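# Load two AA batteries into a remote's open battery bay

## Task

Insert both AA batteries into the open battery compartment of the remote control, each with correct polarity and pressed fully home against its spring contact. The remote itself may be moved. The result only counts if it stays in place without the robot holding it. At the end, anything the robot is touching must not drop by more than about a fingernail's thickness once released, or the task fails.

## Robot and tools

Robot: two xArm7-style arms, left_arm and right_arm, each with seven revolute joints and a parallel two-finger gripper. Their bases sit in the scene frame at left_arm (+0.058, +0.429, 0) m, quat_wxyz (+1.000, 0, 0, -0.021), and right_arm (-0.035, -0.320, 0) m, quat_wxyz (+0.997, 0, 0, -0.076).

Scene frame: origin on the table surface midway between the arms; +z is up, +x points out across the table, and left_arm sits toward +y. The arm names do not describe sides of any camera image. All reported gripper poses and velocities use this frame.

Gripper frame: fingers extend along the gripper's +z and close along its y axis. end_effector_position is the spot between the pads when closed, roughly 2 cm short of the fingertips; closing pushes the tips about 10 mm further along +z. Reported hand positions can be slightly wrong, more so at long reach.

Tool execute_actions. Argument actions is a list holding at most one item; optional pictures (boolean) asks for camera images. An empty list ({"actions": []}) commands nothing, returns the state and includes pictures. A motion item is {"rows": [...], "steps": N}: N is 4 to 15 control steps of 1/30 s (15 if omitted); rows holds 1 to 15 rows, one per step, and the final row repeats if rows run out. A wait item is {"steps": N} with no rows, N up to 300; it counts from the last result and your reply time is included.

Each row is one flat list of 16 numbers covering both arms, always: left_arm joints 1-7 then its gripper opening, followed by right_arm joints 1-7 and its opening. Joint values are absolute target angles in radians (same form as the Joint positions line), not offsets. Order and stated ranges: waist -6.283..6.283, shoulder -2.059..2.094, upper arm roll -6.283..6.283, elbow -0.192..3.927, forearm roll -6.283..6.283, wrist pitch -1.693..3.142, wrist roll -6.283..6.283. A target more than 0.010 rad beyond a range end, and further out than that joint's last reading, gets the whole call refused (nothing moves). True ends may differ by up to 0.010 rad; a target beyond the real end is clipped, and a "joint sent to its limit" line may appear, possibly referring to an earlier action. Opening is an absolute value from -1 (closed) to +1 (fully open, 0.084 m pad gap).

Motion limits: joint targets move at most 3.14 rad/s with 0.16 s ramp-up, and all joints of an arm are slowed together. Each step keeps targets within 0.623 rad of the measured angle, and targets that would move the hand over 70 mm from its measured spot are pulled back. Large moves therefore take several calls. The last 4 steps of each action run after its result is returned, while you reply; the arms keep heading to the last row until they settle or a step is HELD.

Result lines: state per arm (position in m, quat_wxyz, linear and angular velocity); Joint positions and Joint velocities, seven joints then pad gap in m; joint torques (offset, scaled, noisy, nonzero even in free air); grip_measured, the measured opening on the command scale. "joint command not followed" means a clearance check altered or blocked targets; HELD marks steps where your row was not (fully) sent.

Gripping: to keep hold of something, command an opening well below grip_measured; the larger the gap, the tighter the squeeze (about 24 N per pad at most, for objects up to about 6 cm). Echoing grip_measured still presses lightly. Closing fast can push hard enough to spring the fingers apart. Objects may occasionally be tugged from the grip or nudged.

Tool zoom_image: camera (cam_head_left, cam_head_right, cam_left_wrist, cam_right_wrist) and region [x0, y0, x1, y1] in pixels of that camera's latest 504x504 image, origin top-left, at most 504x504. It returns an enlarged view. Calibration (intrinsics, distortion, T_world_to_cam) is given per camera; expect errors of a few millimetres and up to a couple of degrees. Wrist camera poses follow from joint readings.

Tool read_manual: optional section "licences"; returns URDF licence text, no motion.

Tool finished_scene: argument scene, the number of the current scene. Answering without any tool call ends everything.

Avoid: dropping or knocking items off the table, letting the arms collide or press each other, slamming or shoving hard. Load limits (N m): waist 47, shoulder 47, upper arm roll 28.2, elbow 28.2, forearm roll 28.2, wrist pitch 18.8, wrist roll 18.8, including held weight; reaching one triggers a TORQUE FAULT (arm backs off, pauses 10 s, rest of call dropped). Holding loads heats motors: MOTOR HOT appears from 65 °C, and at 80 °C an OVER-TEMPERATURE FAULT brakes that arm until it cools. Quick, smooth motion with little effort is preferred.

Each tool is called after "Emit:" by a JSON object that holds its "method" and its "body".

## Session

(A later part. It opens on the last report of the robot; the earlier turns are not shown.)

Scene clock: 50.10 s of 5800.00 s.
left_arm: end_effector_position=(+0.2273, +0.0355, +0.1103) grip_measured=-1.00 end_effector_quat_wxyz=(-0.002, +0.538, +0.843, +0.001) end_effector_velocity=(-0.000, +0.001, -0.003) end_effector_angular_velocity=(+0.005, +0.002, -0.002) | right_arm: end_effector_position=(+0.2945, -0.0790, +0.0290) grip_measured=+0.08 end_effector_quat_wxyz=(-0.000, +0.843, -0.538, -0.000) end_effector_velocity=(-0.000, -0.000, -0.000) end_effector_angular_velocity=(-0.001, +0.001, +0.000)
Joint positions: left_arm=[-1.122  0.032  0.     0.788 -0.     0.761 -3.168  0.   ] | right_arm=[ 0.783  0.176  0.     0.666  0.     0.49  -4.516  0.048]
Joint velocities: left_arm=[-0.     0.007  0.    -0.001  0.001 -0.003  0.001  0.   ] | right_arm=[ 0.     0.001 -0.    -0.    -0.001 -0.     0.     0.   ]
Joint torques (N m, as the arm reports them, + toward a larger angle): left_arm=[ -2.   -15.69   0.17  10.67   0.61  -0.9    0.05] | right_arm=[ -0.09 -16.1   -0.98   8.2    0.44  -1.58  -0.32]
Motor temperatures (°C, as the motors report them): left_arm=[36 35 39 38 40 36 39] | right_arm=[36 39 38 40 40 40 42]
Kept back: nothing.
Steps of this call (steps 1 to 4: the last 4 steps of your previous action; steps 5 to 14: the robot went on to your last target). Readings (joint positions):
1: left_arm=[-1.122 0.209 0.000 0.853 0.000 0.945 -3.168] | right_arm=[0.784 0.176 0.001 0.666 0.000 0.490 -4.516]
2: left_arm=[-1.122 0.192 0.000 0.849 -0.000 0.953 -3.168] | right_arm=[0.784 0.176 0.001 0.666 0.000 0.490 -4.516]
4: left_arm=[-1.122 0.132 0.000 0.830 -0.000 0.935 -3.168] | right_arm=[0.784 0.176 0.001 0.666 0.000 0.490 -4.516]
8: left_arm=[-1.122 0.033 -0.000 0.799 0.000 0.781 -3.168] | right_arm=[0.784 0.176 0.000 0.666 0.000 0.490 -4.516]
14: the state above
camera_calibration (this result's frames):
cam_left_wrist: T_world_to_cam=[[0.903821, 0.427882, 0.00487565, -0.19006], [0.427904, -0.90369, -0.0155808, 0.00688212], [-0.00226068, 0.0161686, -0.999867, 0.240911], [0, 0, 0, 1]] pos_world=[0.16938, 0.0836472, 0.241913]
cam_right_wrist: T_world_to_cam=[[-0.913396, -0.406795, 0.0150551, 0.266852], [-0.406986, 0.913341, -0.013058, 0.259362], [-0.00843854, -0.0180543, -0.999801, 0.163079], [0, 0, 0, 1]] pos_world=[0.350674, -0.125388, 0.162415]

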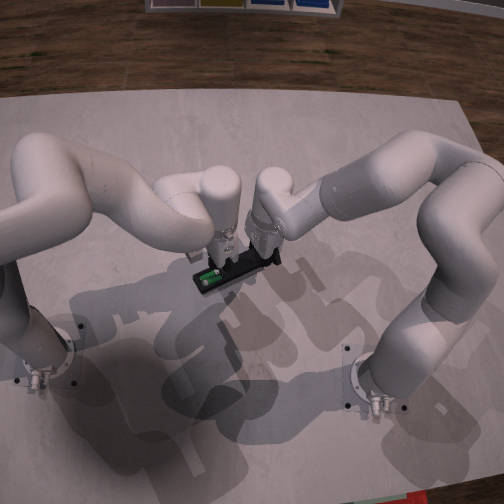

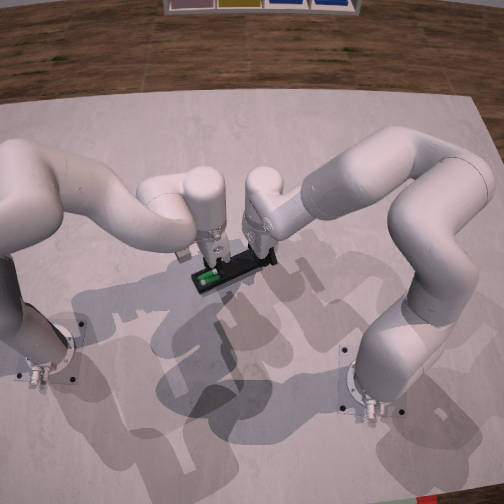

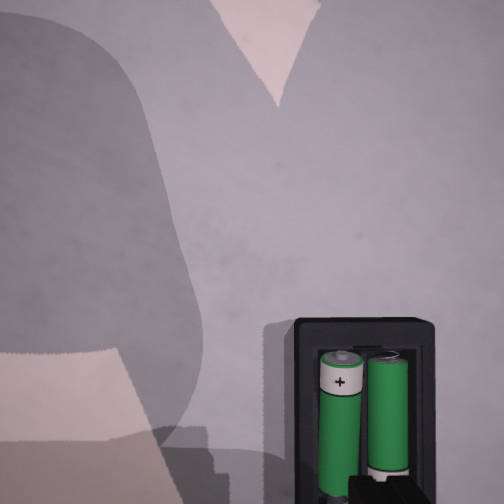

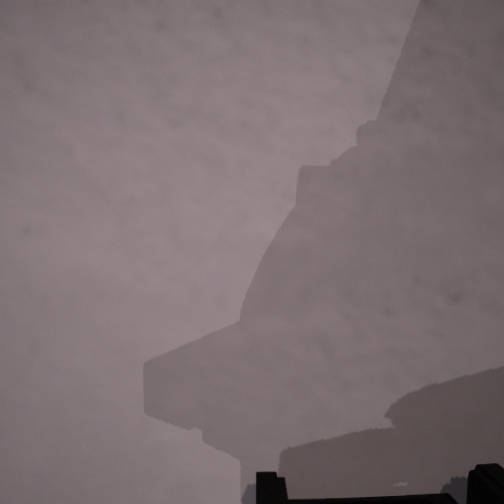

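Emit:
{"method": "execute_actions", "body": {"actions": [{"rows":[[-1.122,0.03,0,0.77,0,0.74,-3.168,-1,0.7834,0.1762,0,0.6660,0,0.4898,-4.516,-0.25],[-1.122,0.04,0,0.74,0,0.70,-3.168,-1,0.7834,0.1762,0,0.6660,0,0.4898,-4.516,-0.25],[-1.122,0.06,0,0.715,0,0.655,-3.168,-1,0.7834,0.1762,0,0.6660,0,0.4898,-4.516,-0.25],[-1.122,0.091,0,0.6971,0,0.6061,-3.168,-1,0.7834,0.1762,0,0.6660,0,0.4898,-4.516,-0.25],[-1.122,0.091,0,0.6971,0,0.6061,-3.168,-1,0.7834,0.1762,0,0.6660,0,0.4898,-4.516,-0.25],[-1.122,0.091,0,0.6971,0,0.6061,-3.168,-1,0.7834,0.1762,0,0.6660,0,0.4898,-4.516,-0.25],[-1.122,0.091,0,0.6971,0,0.6061,-3.168,-1,0.7834,0.1762,0,0.6660,0,0.4898,-4.516,-0.25],[-1.122,0.091,0,0.6971,0,0.6061,-3.168,-1,0.7834,0.1762,0,0.6660,0,0.4898,-4.516,-0.25],[-1.122,0.099,0,0.6959,0,0.5969,-3.168,-1,0.7834,0.1762,0,0.6660,0,0.4898,-4.516,-0.25],[-1.122,0.107,0,0.6947,0,0.5877,-3.168,-1,0.7834,0.1762,0,0.6660,0,0.4898,-4.516,-0.25],[-1.122,0.115,0,0.6935,0,0.5785,-3.168,-1,0.7834,0.1762,0,0.6660,0,0.4898,-4.516,-0.25],[-1.122,0.123,0,0.6923,0,0.5693,-3.168,-1,0.7834,0.1762,0,0.6660,0,0.4898,-4.516,-0.25],[-1.122,0.129,0,0.6914,0,0.5624,-3.168,-1,0.7834,0.1762,0,0.6660,0,0.4898,-4.516,-0.25],[-1.122,0.134,0,0.6907,0,0.5567,-3.168,-1,0.7834,0.1762,0,0.6660,0,0.4898,-4.516,-0.25],[-1.122,0.138,0,0.6901,0,0.5521,-3.168,-1,0.7834,0.1762,0,0.6660,0,0.4898,-4.516,-0.25]],"steps":15}]}}

Emit:
{"method": "execute_actions", "body": {"actions": [{"rows":[[-1.122,0.140,0,0.6898,0,0.5498,-3.168,-1,0.7834,0.1762,0,0.6660,0,0.4898,-4.516,-0.25],[-1.122,0.142,0,0.6895,0,0.5475,-3.168,-1,0.7834,0.1762,0,0.6660,0,0.4898,-4.516,-0.25],[-1.122,0.144,0,0.6892,0,0.5452,-3.168,-1,0.7834,0.1762,0,0.6660,0,0.4898,-4.516,-0.25],[-1.122,0.146,0,0.6889,0,0.5429,-3.168,-1,0.7834,0.1762,0,0.6660,0,0.4898,-4.516,-0.25],[-1.122,0.148,0,0.6886,0,0.5406,-3.168,-1,0.7834,0.1762,0,0.6660,0,0.4898,-4.516,-0.25],[-1.122,0.150,0,0.6883,0,0.5383,-3.168,-1,0.7834,0.1762,0,0.6660,0,0.4898,-4.516,-0.25],[-1.122,0.152,0,0.688,0,0.536,-3.168,-1,0.7834,0.1762,0,0.6660,0,0.4898,-4.516,-0.25],[-1.122,0.154,0,0.6877,0,0.5337,-3.168,-1,0.7834,0.1762,0,0.6660,0,0.4898,-4.516,-0.25],[-1.122,0.156,0,0.6874,0,0.5314,-3.168,-1,0.7834,0.1762,0,0.6660,0,0.4898,-4.516,-0.25],[-1.122,0.158,0,0.6871,0,0.5291,-3.168,-1,0.7834,0.1762,0,0.6660,0,0.4898,-4.516,-0.25]],"steps":15}]}}

Emit:
{"method": "execute_actions", "body": {"actions": [{"steps":8}]}}

Scene clock: 51.13 s of 5800.00 s.
left_arm: end_effector_position=(+0.2215, +0.0489, +0.0614) grip_measured=-1.00 end_effector_quat_wxyz=(-0.001, +0.538, +0.843, +0.000) end_effector_velocity=(+0.027, -0.070, -0.011) end_effector_angular_velocity=(-0.185, -0.078, -0.004) | right_arm: end_effector_position=(+0.2945, -0.0790, +0.0290) grip_measured=+0.08 end_effector_quat_wxyz=(-0.000, +0.843, -0.538, -0.000) end_effector_velocity=(-0.001, +0.000, -0.000) end_effector_angular_velocity=(-0.000, +0.001, -0.000)
Joint positions: left_arm=[-1.122  0.101  0.     0.695 -0.     0.596 -3.168  0.   ] | right_arm=[ 0.783  0.176 -0.     0.666 -0.     0.49  -4.516  0.048]
Joint velocities: left_arm=[-0.003  0.136 -0.003  0.075 -0.003 -0.262 -0.     0.   ] | right_arm=[ 0.001  0.    -0.    -0.001  0.001  0.     0.     0.   ]
Joint torques (N m, as the arm reports them, + toward a larger angle): left_arm=[ -1.9  -11.56   0.43   7.72   0.62  -0.59   0.18] | right_arm=[ -0.06 -16.22  -0.96   8.25   0.39  -1.57  -0.31]
Motor temperatures (°C, as the motors report them): left_arm=[36 35 39 38 40 36 39] | right_arm=[36 39 38 40 40 40 42]
Steps of this call (steps 1 to 20: the robot went on to your last target; steps 21 to 31: the first 11 steps of this action). Readings (joint positions):
21: left_arm=[-1.122 0.030 0.000 0.790 -0.000 0.760 -3.168] | right_arm=[0.783 0.176 -0.000 0.666 -0.000 0.490 -4.516]
22: left_arm=[-1.122 0.030 0.000 0.785 0.000 0.752 -3.168] | right_arm=[0.783 0.176 -0.000 0.666 -0.000 0.490 -4.516]
24: left_arm=[-1.122 0.034 -0.000 0.755 0.000 0.708 -3.168] | right_arm=[0.783 0.176 -0.000 0.666 -0.000 0.490 -4.516]
28: left_arm=[-1.122 0.093 0.000 0.692 -0.000 0.615 -3.168] | right_arm=[0.783 0.176 -0.000 0.666 -0.000 0.490 -4.516]
31: the state above

Scene clock: 51.63 s of 5800.00 s.
left_arm: end_effector_position=(+0.2226, +0.0469, +0.0427) grip_measured=-1.00 end_effector_quat_wxyz=(+0.002, +0.538, +0.843, -0.001) end_effector_velocity=(+0.003, -0.004, -0.012) end_effector_angular_velocity=(-0.016, -0.005, +0.007) | right_arm: end_effector_position=(+0.2945, -0.0790, +0.0290) grip_measured=+0.08 end_effector_quat_wxyz=(+0.000, +0.843, -0.538, +0.000) end_effector_velocity=(+0.000, +0.000, +0.000) end_effector_angular_velocity=(-0.000, -0.001, +0.001)
Joint positions: left_arm=[-1.122  0.153  0.001  0.69   0.     0.531 -3.168  0.   ] | right_arm=[ 0.783  0.176 -0.     0.666 -0.     0.49  -4.516  0.048]
Joint velocities: left_arm=[ 0.001  0.039  0.001 -0.003 -0.003 -0.058 -0.001  0.   ] | right_arm=[ 0.    -0.    -0.     0.001 -0.002  0.     0.001  0.   ]
Joint torques (N m, as the arm reports them, + toward a larger angle): left_arm=[ -3.19 -10.05  -0.74   5.7    0.71  -0.3    0.14] | right_arm=[  0.   -16.16  -0.82   8.2    0.08  -1.48  -0.33]
Motor temperatures (°C, as the motors report them): left_arm=[36 35 39 38 40 36 39] | right_arm=[36 39 38 40 40 40 42]
Steps of this call (steps 1 to 4: the last 4 steps of your previous action; steps 5 to 15: the first 11 steps of this action). Readings (joint positions):
5: left_arm=[-1.122 0.133 0.000 0.691 0.000 0.558 -3.168] | right_arm=[0.783 0.176 -0.000 0.666 -0.000 0.490 -4.516]
6: left_arm=[-1.122 0.137 0.000 0.691 0.000 0.553 -3.168] | right_arm=[0.783 0.176 -0.000 0.666 -0.000 0.490 -4.516]
8: left_arm=[-1.122 0.140 0.001 0.692 0.000 0.547 -3.168] | right_arm=[0.783 0.176 0.000 0.666 -0.000 0.490 -4.516]
12: left_arm=[-1.122 0.149 0.000 0.690 0.000 0.537 -3.168] | right_arm=[0.783 0.176 -0.000 0.666 -0.000 0.490 -4.516]
15: the state above

Scene clock: 51.90 s of 5800.00 s.
left_arm: end_effector_position=(+0.2221, +0.0478, +0.0409) grip_measured=-1.00 end_effector_quat_wxyz=(+0.001, +0.538, +0.843, -0.001) end_effector_velocity=(-0.000, +0.001, -0.001) end_effector_angular_velocity=(+0.002, +0.000, +0.001) | right_arm: end_effector_position=(+0.2945, -0.0790, +0.0290) grip_measured=+0.08 end_effector_quat_wxyz=(+0.000, +0.843, -0.538, +0.000) end_effector_velocity=(+0.001, -0.000, +0.000) end_effector_angular_velocity=(+0.000, -0.001, +0.000)
Joint positions: left_arm=[-1.122  0.157  0.     0.688  0.     0.529 -3.168  0.   ] | right_arm=[ 0.783  0.176 -0.     0.666 -0.     0.49  -4.516  0.048]
Joint velocities: left_arm=[ 0.001  0.001 -0.    -0.001  0.001  0.    -0.001  0.   ] | right_arm=[-0.001 -0.    -0.     0.    -0.    -0.    -0.001  0.   ]
Joint torques (N m, as the arm reports them, + toward a larger angle): left_arm=[ -3.17 -10.65  -0.62   5.7    0.51   0.03   0.13] | right_arm=[  0.07 -16.22  -0.71   8.2    0.37  -1.59  -0.34]
Motor temperatures (°C, as the motors report them): left_arm=[36 35 39 38 40 36 39] | right_arm=[36 39 38 40 40 40 42]
Kept back: nothing.
Steps of this call (steps 1 to 4: the last 4 steps of your previous action; steps 5 to 8: the robot went on to your last target). Readings (joint positions):
1: left_arm=[-1.122 0.156 0.000 0.689 0.000 0.530 -3.168] | right_arm=[0.783 0.176 -0.000 0.666 -0.000 0.490 -4.516]
2: left_arm=[-1.122 0.157 0.000 0.688 0.000 0.529 -3.168] | right_arm=[0.783 0.176 -0.000 0.666 -0.000 0.490 -4.516]
4: left_arm=[-1.122 0.157 0.000 0.688 0.000 0.529 -3.168] | right_arm=[0.783 0.176 -0.000 0.666 -0.000 0.490 -4.516]
8: the state above

At z≈0.041, same as slot B. Lift and check.

Emit:
{"method": "execute_actions", "body": {"actions": [{"rows":[[-1.122,0.145,0,0.69,0,0.545,-3.168,-1,0.7834,0.1762,0,0.6660,0,0.4898,-4.516,-0.25],[-1.12,0.11,0,0.70,0,0.59,-3.168,-1,0.7834,0.1762,0,0.6660,0,0.4898,-4.516,-0.25],[-1.11,0.06,0,0.715,0,0.63,-3.15,-1,0.7834,0.1762,0,0.6660,0,0.4898,-4.516,-0.25],[-1.09,0.0,0,0.72,0,0.60,-3.14,-1,0.7834,0.1762,0,0.6660,0,0.4898,-4.516,-0.25]],"steps":15}]}}

Emit:
{"method": "execute_actions", "body": {"actions": [{"steps":8}], "pictures": true}}

Emit:
{"method": "zoom_image", "body": {"camera": "cam_left_wrist", "region": [200, 230, 420, 480]}}

Scene clock: 52.50 s of 5800.00 s.
left_arm: end_effector_position=(+0.2470, +0.0274, +0.1148) grip_measured=-1.00 end_effector_quat_wxyz=(+0.053, +0.535, +0.843, -0.033) end_effector_velocity=(-0.049, +0.060, -0.089) end_effector_angular_velocity=(+0.213, +0.098, -0.051) | right_arm: end_effector_position=(+0.2945, -0.0790, +0.0290) grip_measured=+0.08 end_effector_quat_wxyz=(+0.000, +0.843, -0.538, -0.000) end_effector_velocity=(+0.000, +0.000, +0.000) end_effector_angular_velocity=(+0.000, -0.001, +0.002)
Joint positions: left_arm=[-1.089 -0.002  0.001  0.722 -0.     0.6   -3.14   0.   ] | right_arm=[ 0.783  0.176 -0.     0.666 -0.     0.49  -4.516  0.048]
Joint velocities: left_arm=[-0.014  0.082 -0.03  -0.127  0.002  0.026  0.005  0.   ] | right_arm=[ 0.    -0.    -0.    -0.    -0.001 -0.001 -0.001  0.   ]
Joint torques (N m, as the arm reports them, + toward a larger angle): left_arm=[ -2.18 -14.04  -0.04  10.55   0.53  -1.14   0.06] | right_arm=[  0.19 -16.1   -0.64   8.26   0.39  -1.6   -0.3 ]
Motor temperatures (°C, as the motors report them): left_arm=[36 35 39 38 40 36 39] | right_arm=[36 39 38 40 40 40 42]
Steps of this call (steps 1 to 7: the robot went on to your last target; steps 8 to 18: the first 11 steps of this action). Readings (joint positions):
8: left_arm=[-1.122 0.157 0.000 0.688 0.000 0.529 -3.168] | right_arm=[0.783 0.176 -0.000 0.666 -0.000 0.490 -4.516]
9: left_arm=[-1.122 0.154 0.000 0.689 -0.000 0.535 -3.168] | right_arm=[0.783 0.176 -0.000 0.666 -0.000 0.490 -4.516]
11: left_arm=[-1.121 0.125 -0.001 0.688 -0.000 0.581 -3.166] | right_arm=[0.783 0.176 -0.000 0.666 -0.000 0.490 -4.516]
15: left_arm=[-1.092 0.003 0.000 0.724 -0.000 0.602 -3.142] | right_arm=[0.783 0.176 -0.000 0.666 -0.000 0.490 -4.516]
18: the state above

Scene clock: 52.77 s of 5800.00 s.
left_arm: end_effector_position=(+0.2453, +0.0287, +0.1123) grip_measured=-1.00 end_effector_quat_wxyz=(+0.050, +0.536, +0.842, -0.032) end_effector_velocity=(+0.004, -0.005, +0.008) end_effector_angular_velocity=(-0.019, -0.008, +0.004) | right_arm: end_effector_position=(+0.2945, -0.0790, +0.0290) grip_measured=+0.08 end_effector_quat_wxyz=(+0.000, +0.843, -0.538, -0.000) end_effector_velocity=(+0.000, -0.000, +0.000) end_effector_angular_velocity=(+0.000, -0.001, -0.000)
Joint positions: left_arm=[-1.09   0.001 -0.     0.719 -0.     0.6   -3.14   0.   ] | right_arm=[ 0.783  0.176 -0.     0.666 -0.     0.49  -4.516  0.048]
Joint velocities: left_arm=[ 0.001 -0.009  0.002  0.01  -0.001 -0.002 -0.     0.   ] | right_arm=[-0.001 -0.     0.     0.001 -0.001  0.     0.     0.   ]
Joint torques (N m, as the arm reports them, + toward a larger angle): left_arm=[ -2.04 -13.68   0.32   9.93   0.59  -0.99   0.04] | right_arm=[  0.04 -16.25  -0.55   8.31   0.5   -1.64  -0.28]
Motor temperatures (°C, as the motors report them): left_arm=[36 35 39 38 40 36 39] | right_arm=[36 39 38 40 40 40 42]
Kept back: nothing.
Steps of this call (steps 1 to 4: the last 4 steps of your previous action; steps 5 to 8: the robot went on to your last target). Readings (joint positions):
1: left_arm=[-1.090 0.001 0.000 0.718 -0.000 0.601 -3.140] | right_arm=[0.783 0.176 -0.000 0.666 -0.000 0.490 -4.516]
2: left_arm=[-1.090 0.002 -0.000 0.716 -0.000 0.601 -3.140] | right_arm=[0.783 0.176 -0.000 0.666 -0.000 0.490 -4.516]
4: left_arm=[-1.090 0.003 -0.001 0.717 -0.000 0.601 -3.140] | right_arm=[0.783 0.176 -0.000 0.666 -0.000 0.490 -4.516]
8: the state above
camera_calibration (this result's frames):
cam_left_wrist: T_world_to_cam=[[0.902089, 0.431533, 0.00386015, -0.203063], [0.42868, -0.897084, 0.107118, -0.0211676], [0.0496878, -0.0949753, -0.994239, 0.232843], [0, 0, 0, 1]] pos_world=[0.180686, 0.0907536, 0.234553]
cam_right_wrist: T_world_to_cam=[[-0.913442, -0.40669, 0.0150821, 0.266873], [-0.406882, 0.913387, -0.0130815, 0.259393], [-0.00845568, -0.0180858, -0.999801, 0.163081], [0, 0, 0, 1]] pos_world=[0.350694, -0.125442, 0.162416]

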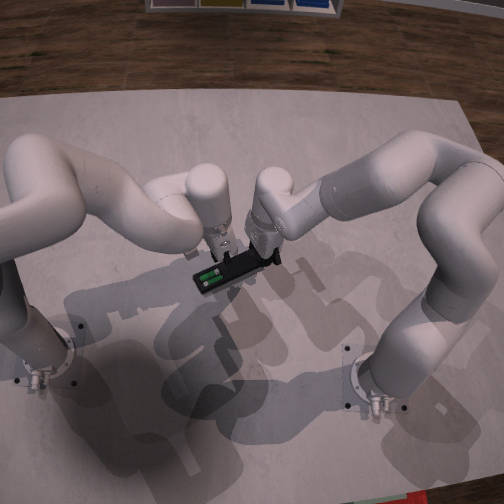

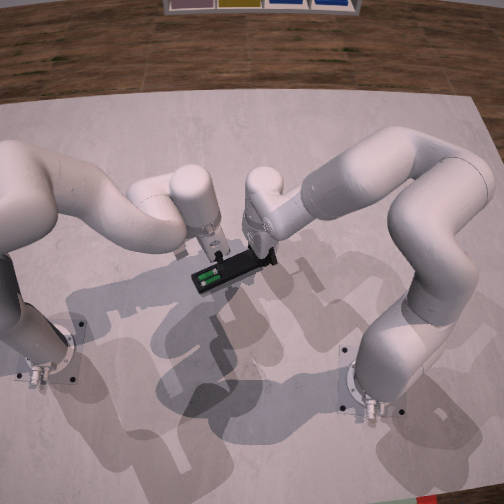

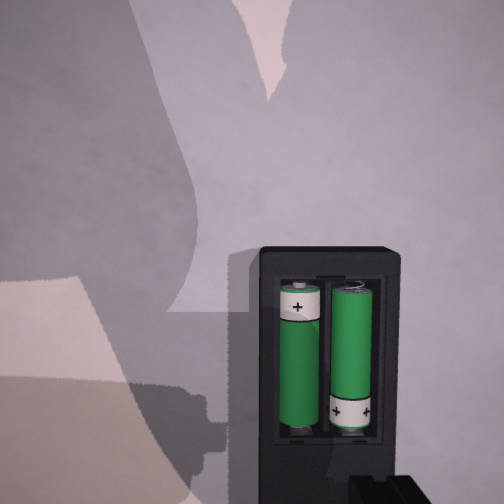

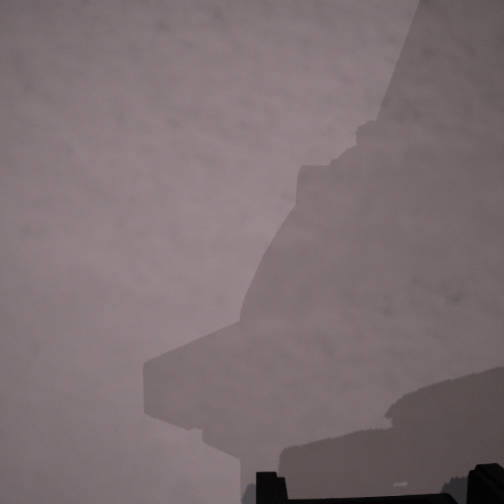

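Region (200, 230, 420, 480) of cam_left_wrist's 504x504 image, scaled by 2.016, with more detail than that image has; it fills the left 444 columns of this view, and the rest is white.

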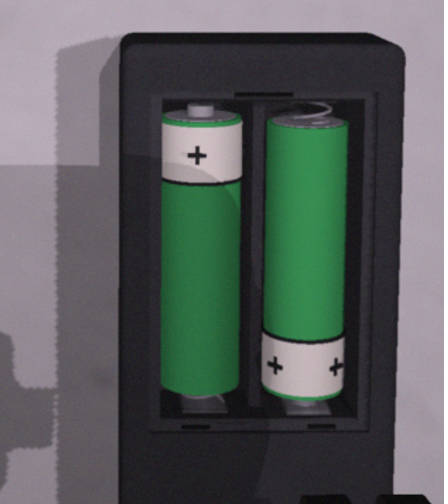

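Both seated. Release and clear.

Emit:
{"method": "execute_actions", "body": {"actions": [{"rows":[[-1.05,0,0,0.72,0,0.62,-3.14,-1,0.7834,0.1762,0,0.6660,0,0.4898,-4.516,-0.05],[-1.0,0,0,0.72,0,0.65,-3.14,-1,0.7834,0.1762,0,0.6660,0,0.4898,-4.516,0.08],[-0.95,0,0,0.72,0,0.68,-3.14,-1,0.7834,0.1762,0,0.6660,0,0.4898,-4.516,0.15],[-0.9,0,0,0.72,0,0.72,-3.14,-1,0.7834,0.1762,0,0.6660,0,0.4898,-4.516,0.25],[-0.9,0,0,0.72,0,0.72,-3.14,-1,0.7834,0.1762,0,0.6660,0,0.4898,-4.516,0.4],[-0.9,0,0,0.72,0,0.72,-3.14,-1,0.7834,0.1762,0,0.6660,0,0.4898,-4.516,0.55],[-0.9,0,0,0.72,0,0.72,-3.14,-1,0.7834,0.1762,0,0.6660,0,0.4898,-4.516,0.6],[-0.9,0,0,0.72,0,0.72,-3.14,-1,0.7834,0.1762,0,0.6660,0,0.4898,-4.516,0.6],[-0.9,0,0,0.72,0,0.72,-3.14,-1,0.7834,0.1762,0,0.6660,0,0.4898,-4.516,0.6],[-0.9,0,0,0.72,0,0.72,-3.14,-1,0.7834,0.15,0,0.667,0,0.517,-4.516,0.6],[-0.9,0,0,0.72,0,0.72,-3.14,-1,0.7834,0.11,0,0.667,0,0.557,-4.516,0.6],[-0.9,0,0,0.72,0,0.72,-3.14,-1,0.7834,0.06,0,0.667,0,0.607,-4.516,0.6],[-0.9,0,0,0.72,0,0.72,-3.14,-1,0.7834,0.02,0,0.667,0,0.647,-4.516,0.6]],"steps":15}]}}

Emit:
{"method": "execute_actions", "body": {"actions": [{"steps":10}], "pictures": true}}

Scene clock: 53.40 s of 5800.00 s.
left_arm: end_effector_position=(+0.3019, +0.0963, +0.1017) grip_measured=-1.00 end_effector_quat_wxyz=(-0.000, +0.452, +0.892, +0.000) end_effector_velocity=(-0.068, -0.059, +0.009) end_effector_angular_velocity=(-0.016, -0.010, -0.214) | right_arm: end_effector_position=(+0.2936, -0.0797, +0.0303) grip_measured=+0.59 end_effector_quat_wxyz=(+0.002, +0.843, -0.538, -0.001) end_effector_velocity=(-0.041, -0.028, +0.083) end_effector_angular_velocity=(-0.084, +0.115, +0.004)
Joint positions: left_arm=[-0.898  0.     0.003  0.719 -0.     0.72  -3.14   0.   ] | right_arm=[ 0.783  0.171  0.     0.665  0.     0.498 -4.516  0.069]
Joint velocities: left_arm=[-0.074 -0.01  -0.143  0.017 -0.001  0.008 -0.002  0.   ] | right_arm=[ 0.    -0.306  0.003 -0.034 -0.002  0.415  0.    -0.   ]
Joint torques (N m, as the arm reports them, + toward a larger angle): left_arm=[  0.28 -13.99   1.42   9.96   0.85  -0.79   0.18] | right_arm=[  0.22 -28.78  -0.62  10.68   0.43  -1.36  -0.34]
Motor temperatures (°C, as the motors report them): left_arm=[36 35 40 38 40 36 39] | right_arm=[36 39 38 40 40 40 42]
Steps of this call (steps 1 to 8: the robot went on to your last target; steps 9 to 19: the first 11 steps of this action). Readings (joint positions):
9: left_arm=[-1.090 0.000 -0.000 0.720 0.000 0.600 -3.140] | right_arm=[0.783 0.176 -0.000 0.666 -0.000 0.490 -4.516]
10: left_arm=[-1.084 0.000 -0.002 0.720 0.000 0.604 -3.140] | right_arm=[0.783 0.176 -0.000 0.666 -0.000 0.490 -4.516]
12: left_arm=[-1.032 -0.000 -0.009 0.721 0.000 0.635 -3.140] | right_arm=[0.783 0.176 -0.000 0.666 -0.000 0.490 -4.516]
16: left_arm=[-0.901 0.001 0.012 0.719 -0.000 0.713 -3.140] | right_arm=[0.783 0.177 -0.000 0.666 -0.000 0.490 -4.516]
19: the state above

Scene clock: 53.73 s of 5800.00 s.
left_arm: end_effector_position=(+0.3003, +0.0947, +0.1021) grip_measured=-1.00 end_effector_quat_wxyz=(+0.000, +0.455, +0.891, -0.000) end_effector_velocity=(+0.001, +0.001, +0.000) end_effector_angular_velocity=(+0.000, +0.000, +0.002) | right_arm: end_effector_position=(+0.2892, -0.0829, +0.0802) grip_measured=+0.59 end_effector_quat_wxyz=(+0.001, +0.843, -0.538, -0.000) end_effector_velocity=(-0.020, -0.013, -0.025) end_effector_angular_velocity=(-0.044, +0.061, +0.002)
Joint positions: left_arm=[-0.9  -0.   -0.    0.72 -0.    0.72 -3.14  0.  ] | right_arm=[ 0.783  0.02   0.     0.666 -0.     0.647 -4.516  0.069]
Joint velocities: left_arm=[ 0.001 -0.001  0.001 -0.001 -0.     0.001  0.001  0.   ] | right_arm=[ 0.001  0.033  0.002 -0.03   0.001  0.012  0.     0.   ]
Joint torques (N m, as the arm reports them, + toward a larger angle): left_arm=[ -2.09 -13.71   0.28  10.04   0.66  -0.77   0.15] | right_arm=[  0.34 -15.66  -0.38  10.54   0.45  -2.16  -0.32]
Motor temperatures (°C, as the motors report them): left_arm=[36 35 40 38 40 36 39] | right_arm=[36 39 38 41 40 40 42]
Kept back: nothing.
Steps of this call (steps 1 to 4: the last 4 steps of your previous action; steps 5 to 10: the robot went on to your last target). Readings (joint positions):
1: left_arm=[-0.900 0.000 -0.001 0.720 -0.000 0.720 -3.140] | right_arm=[0.783 0.155 0.000 0.664 -0.000 0.518 -4.516]
2: left_arm=[-0.902 -0.000 -0.003 0.720 -0.000 0.720 -3.140] | right_arm=[0.783 0.127 0.000 0.663 -0.000 0.547 -4.516]
4: left_arm=[-0.902 -0.000 -0.003 0.720 -0.000 0.720 -3.140] | right_arm=[0.783 0.055 0.000 0.667 -0.000 0.612 -4.516]
8: left_arm=[-0.901 -0.000 -0.000 0.720 -0.000 0.720 -3.140] | right_arm=[0.783 0.017 -0.000 0.670 0.000 0.645 -4.516]
10: the state above
camera_calibration (this result's frames):
cam_left_wrist: T_world_to_cam=[[0.804911, 0.593376, 0.00470962, -0.267292], [0.593389, -0.804844, -0.0107288, -0.0305317], [-0.0025757, 0.0114304, -0.999931, 0.232487], [0, 0, 0, 1]] pos_world=[0.233862, 0.131374, 0.233402]
cam_right_wrist: T_world_to_cam=[[-0.913386, -0.406755, 0.0166358, 0.259534], [-0.406978, 0.913339, -0.0134108, 0.261457], [-0.00973921, -0.0190197, -0.999772, 0.21448], [0, 0, 0, 1]] pos_world=[0.34555, -0.129153, 0.21362]

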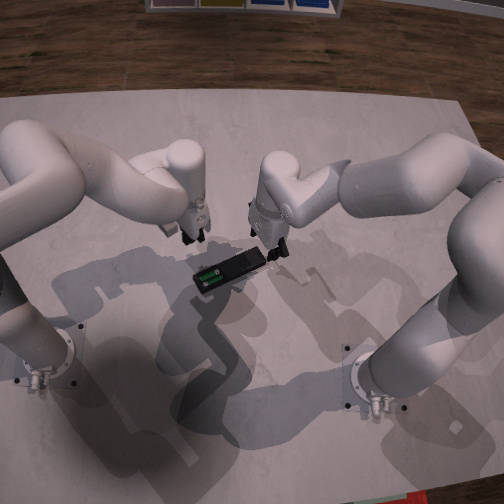

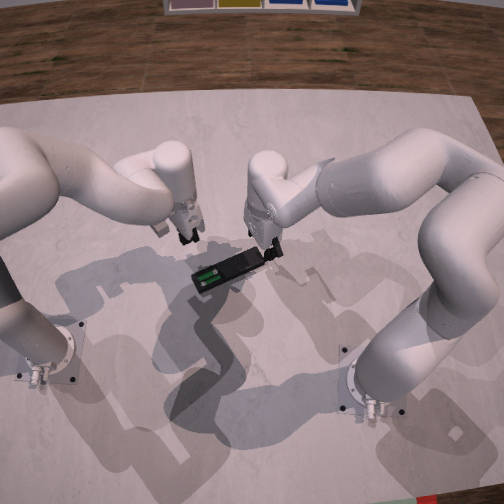

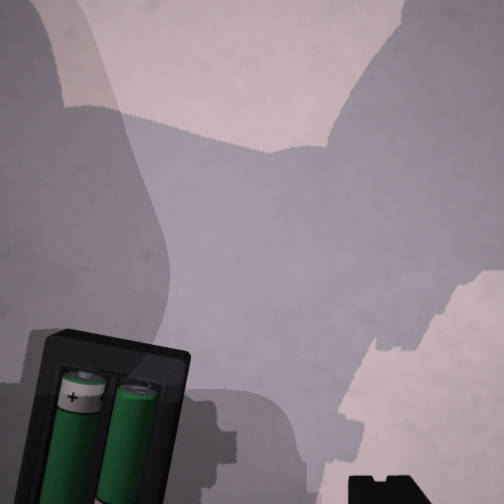

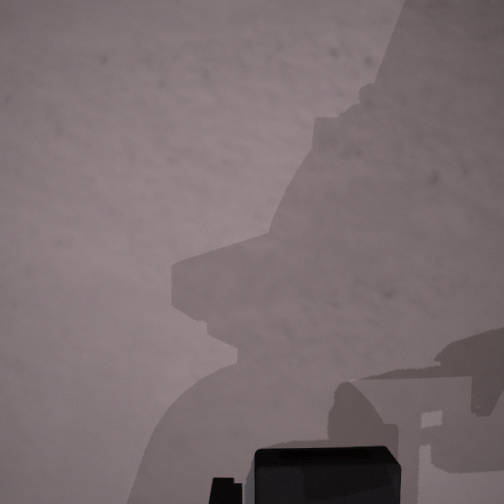

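Emit:
{"method": "finished_scene", "body": {"scene": 2}}

The scene is finished: the task was done.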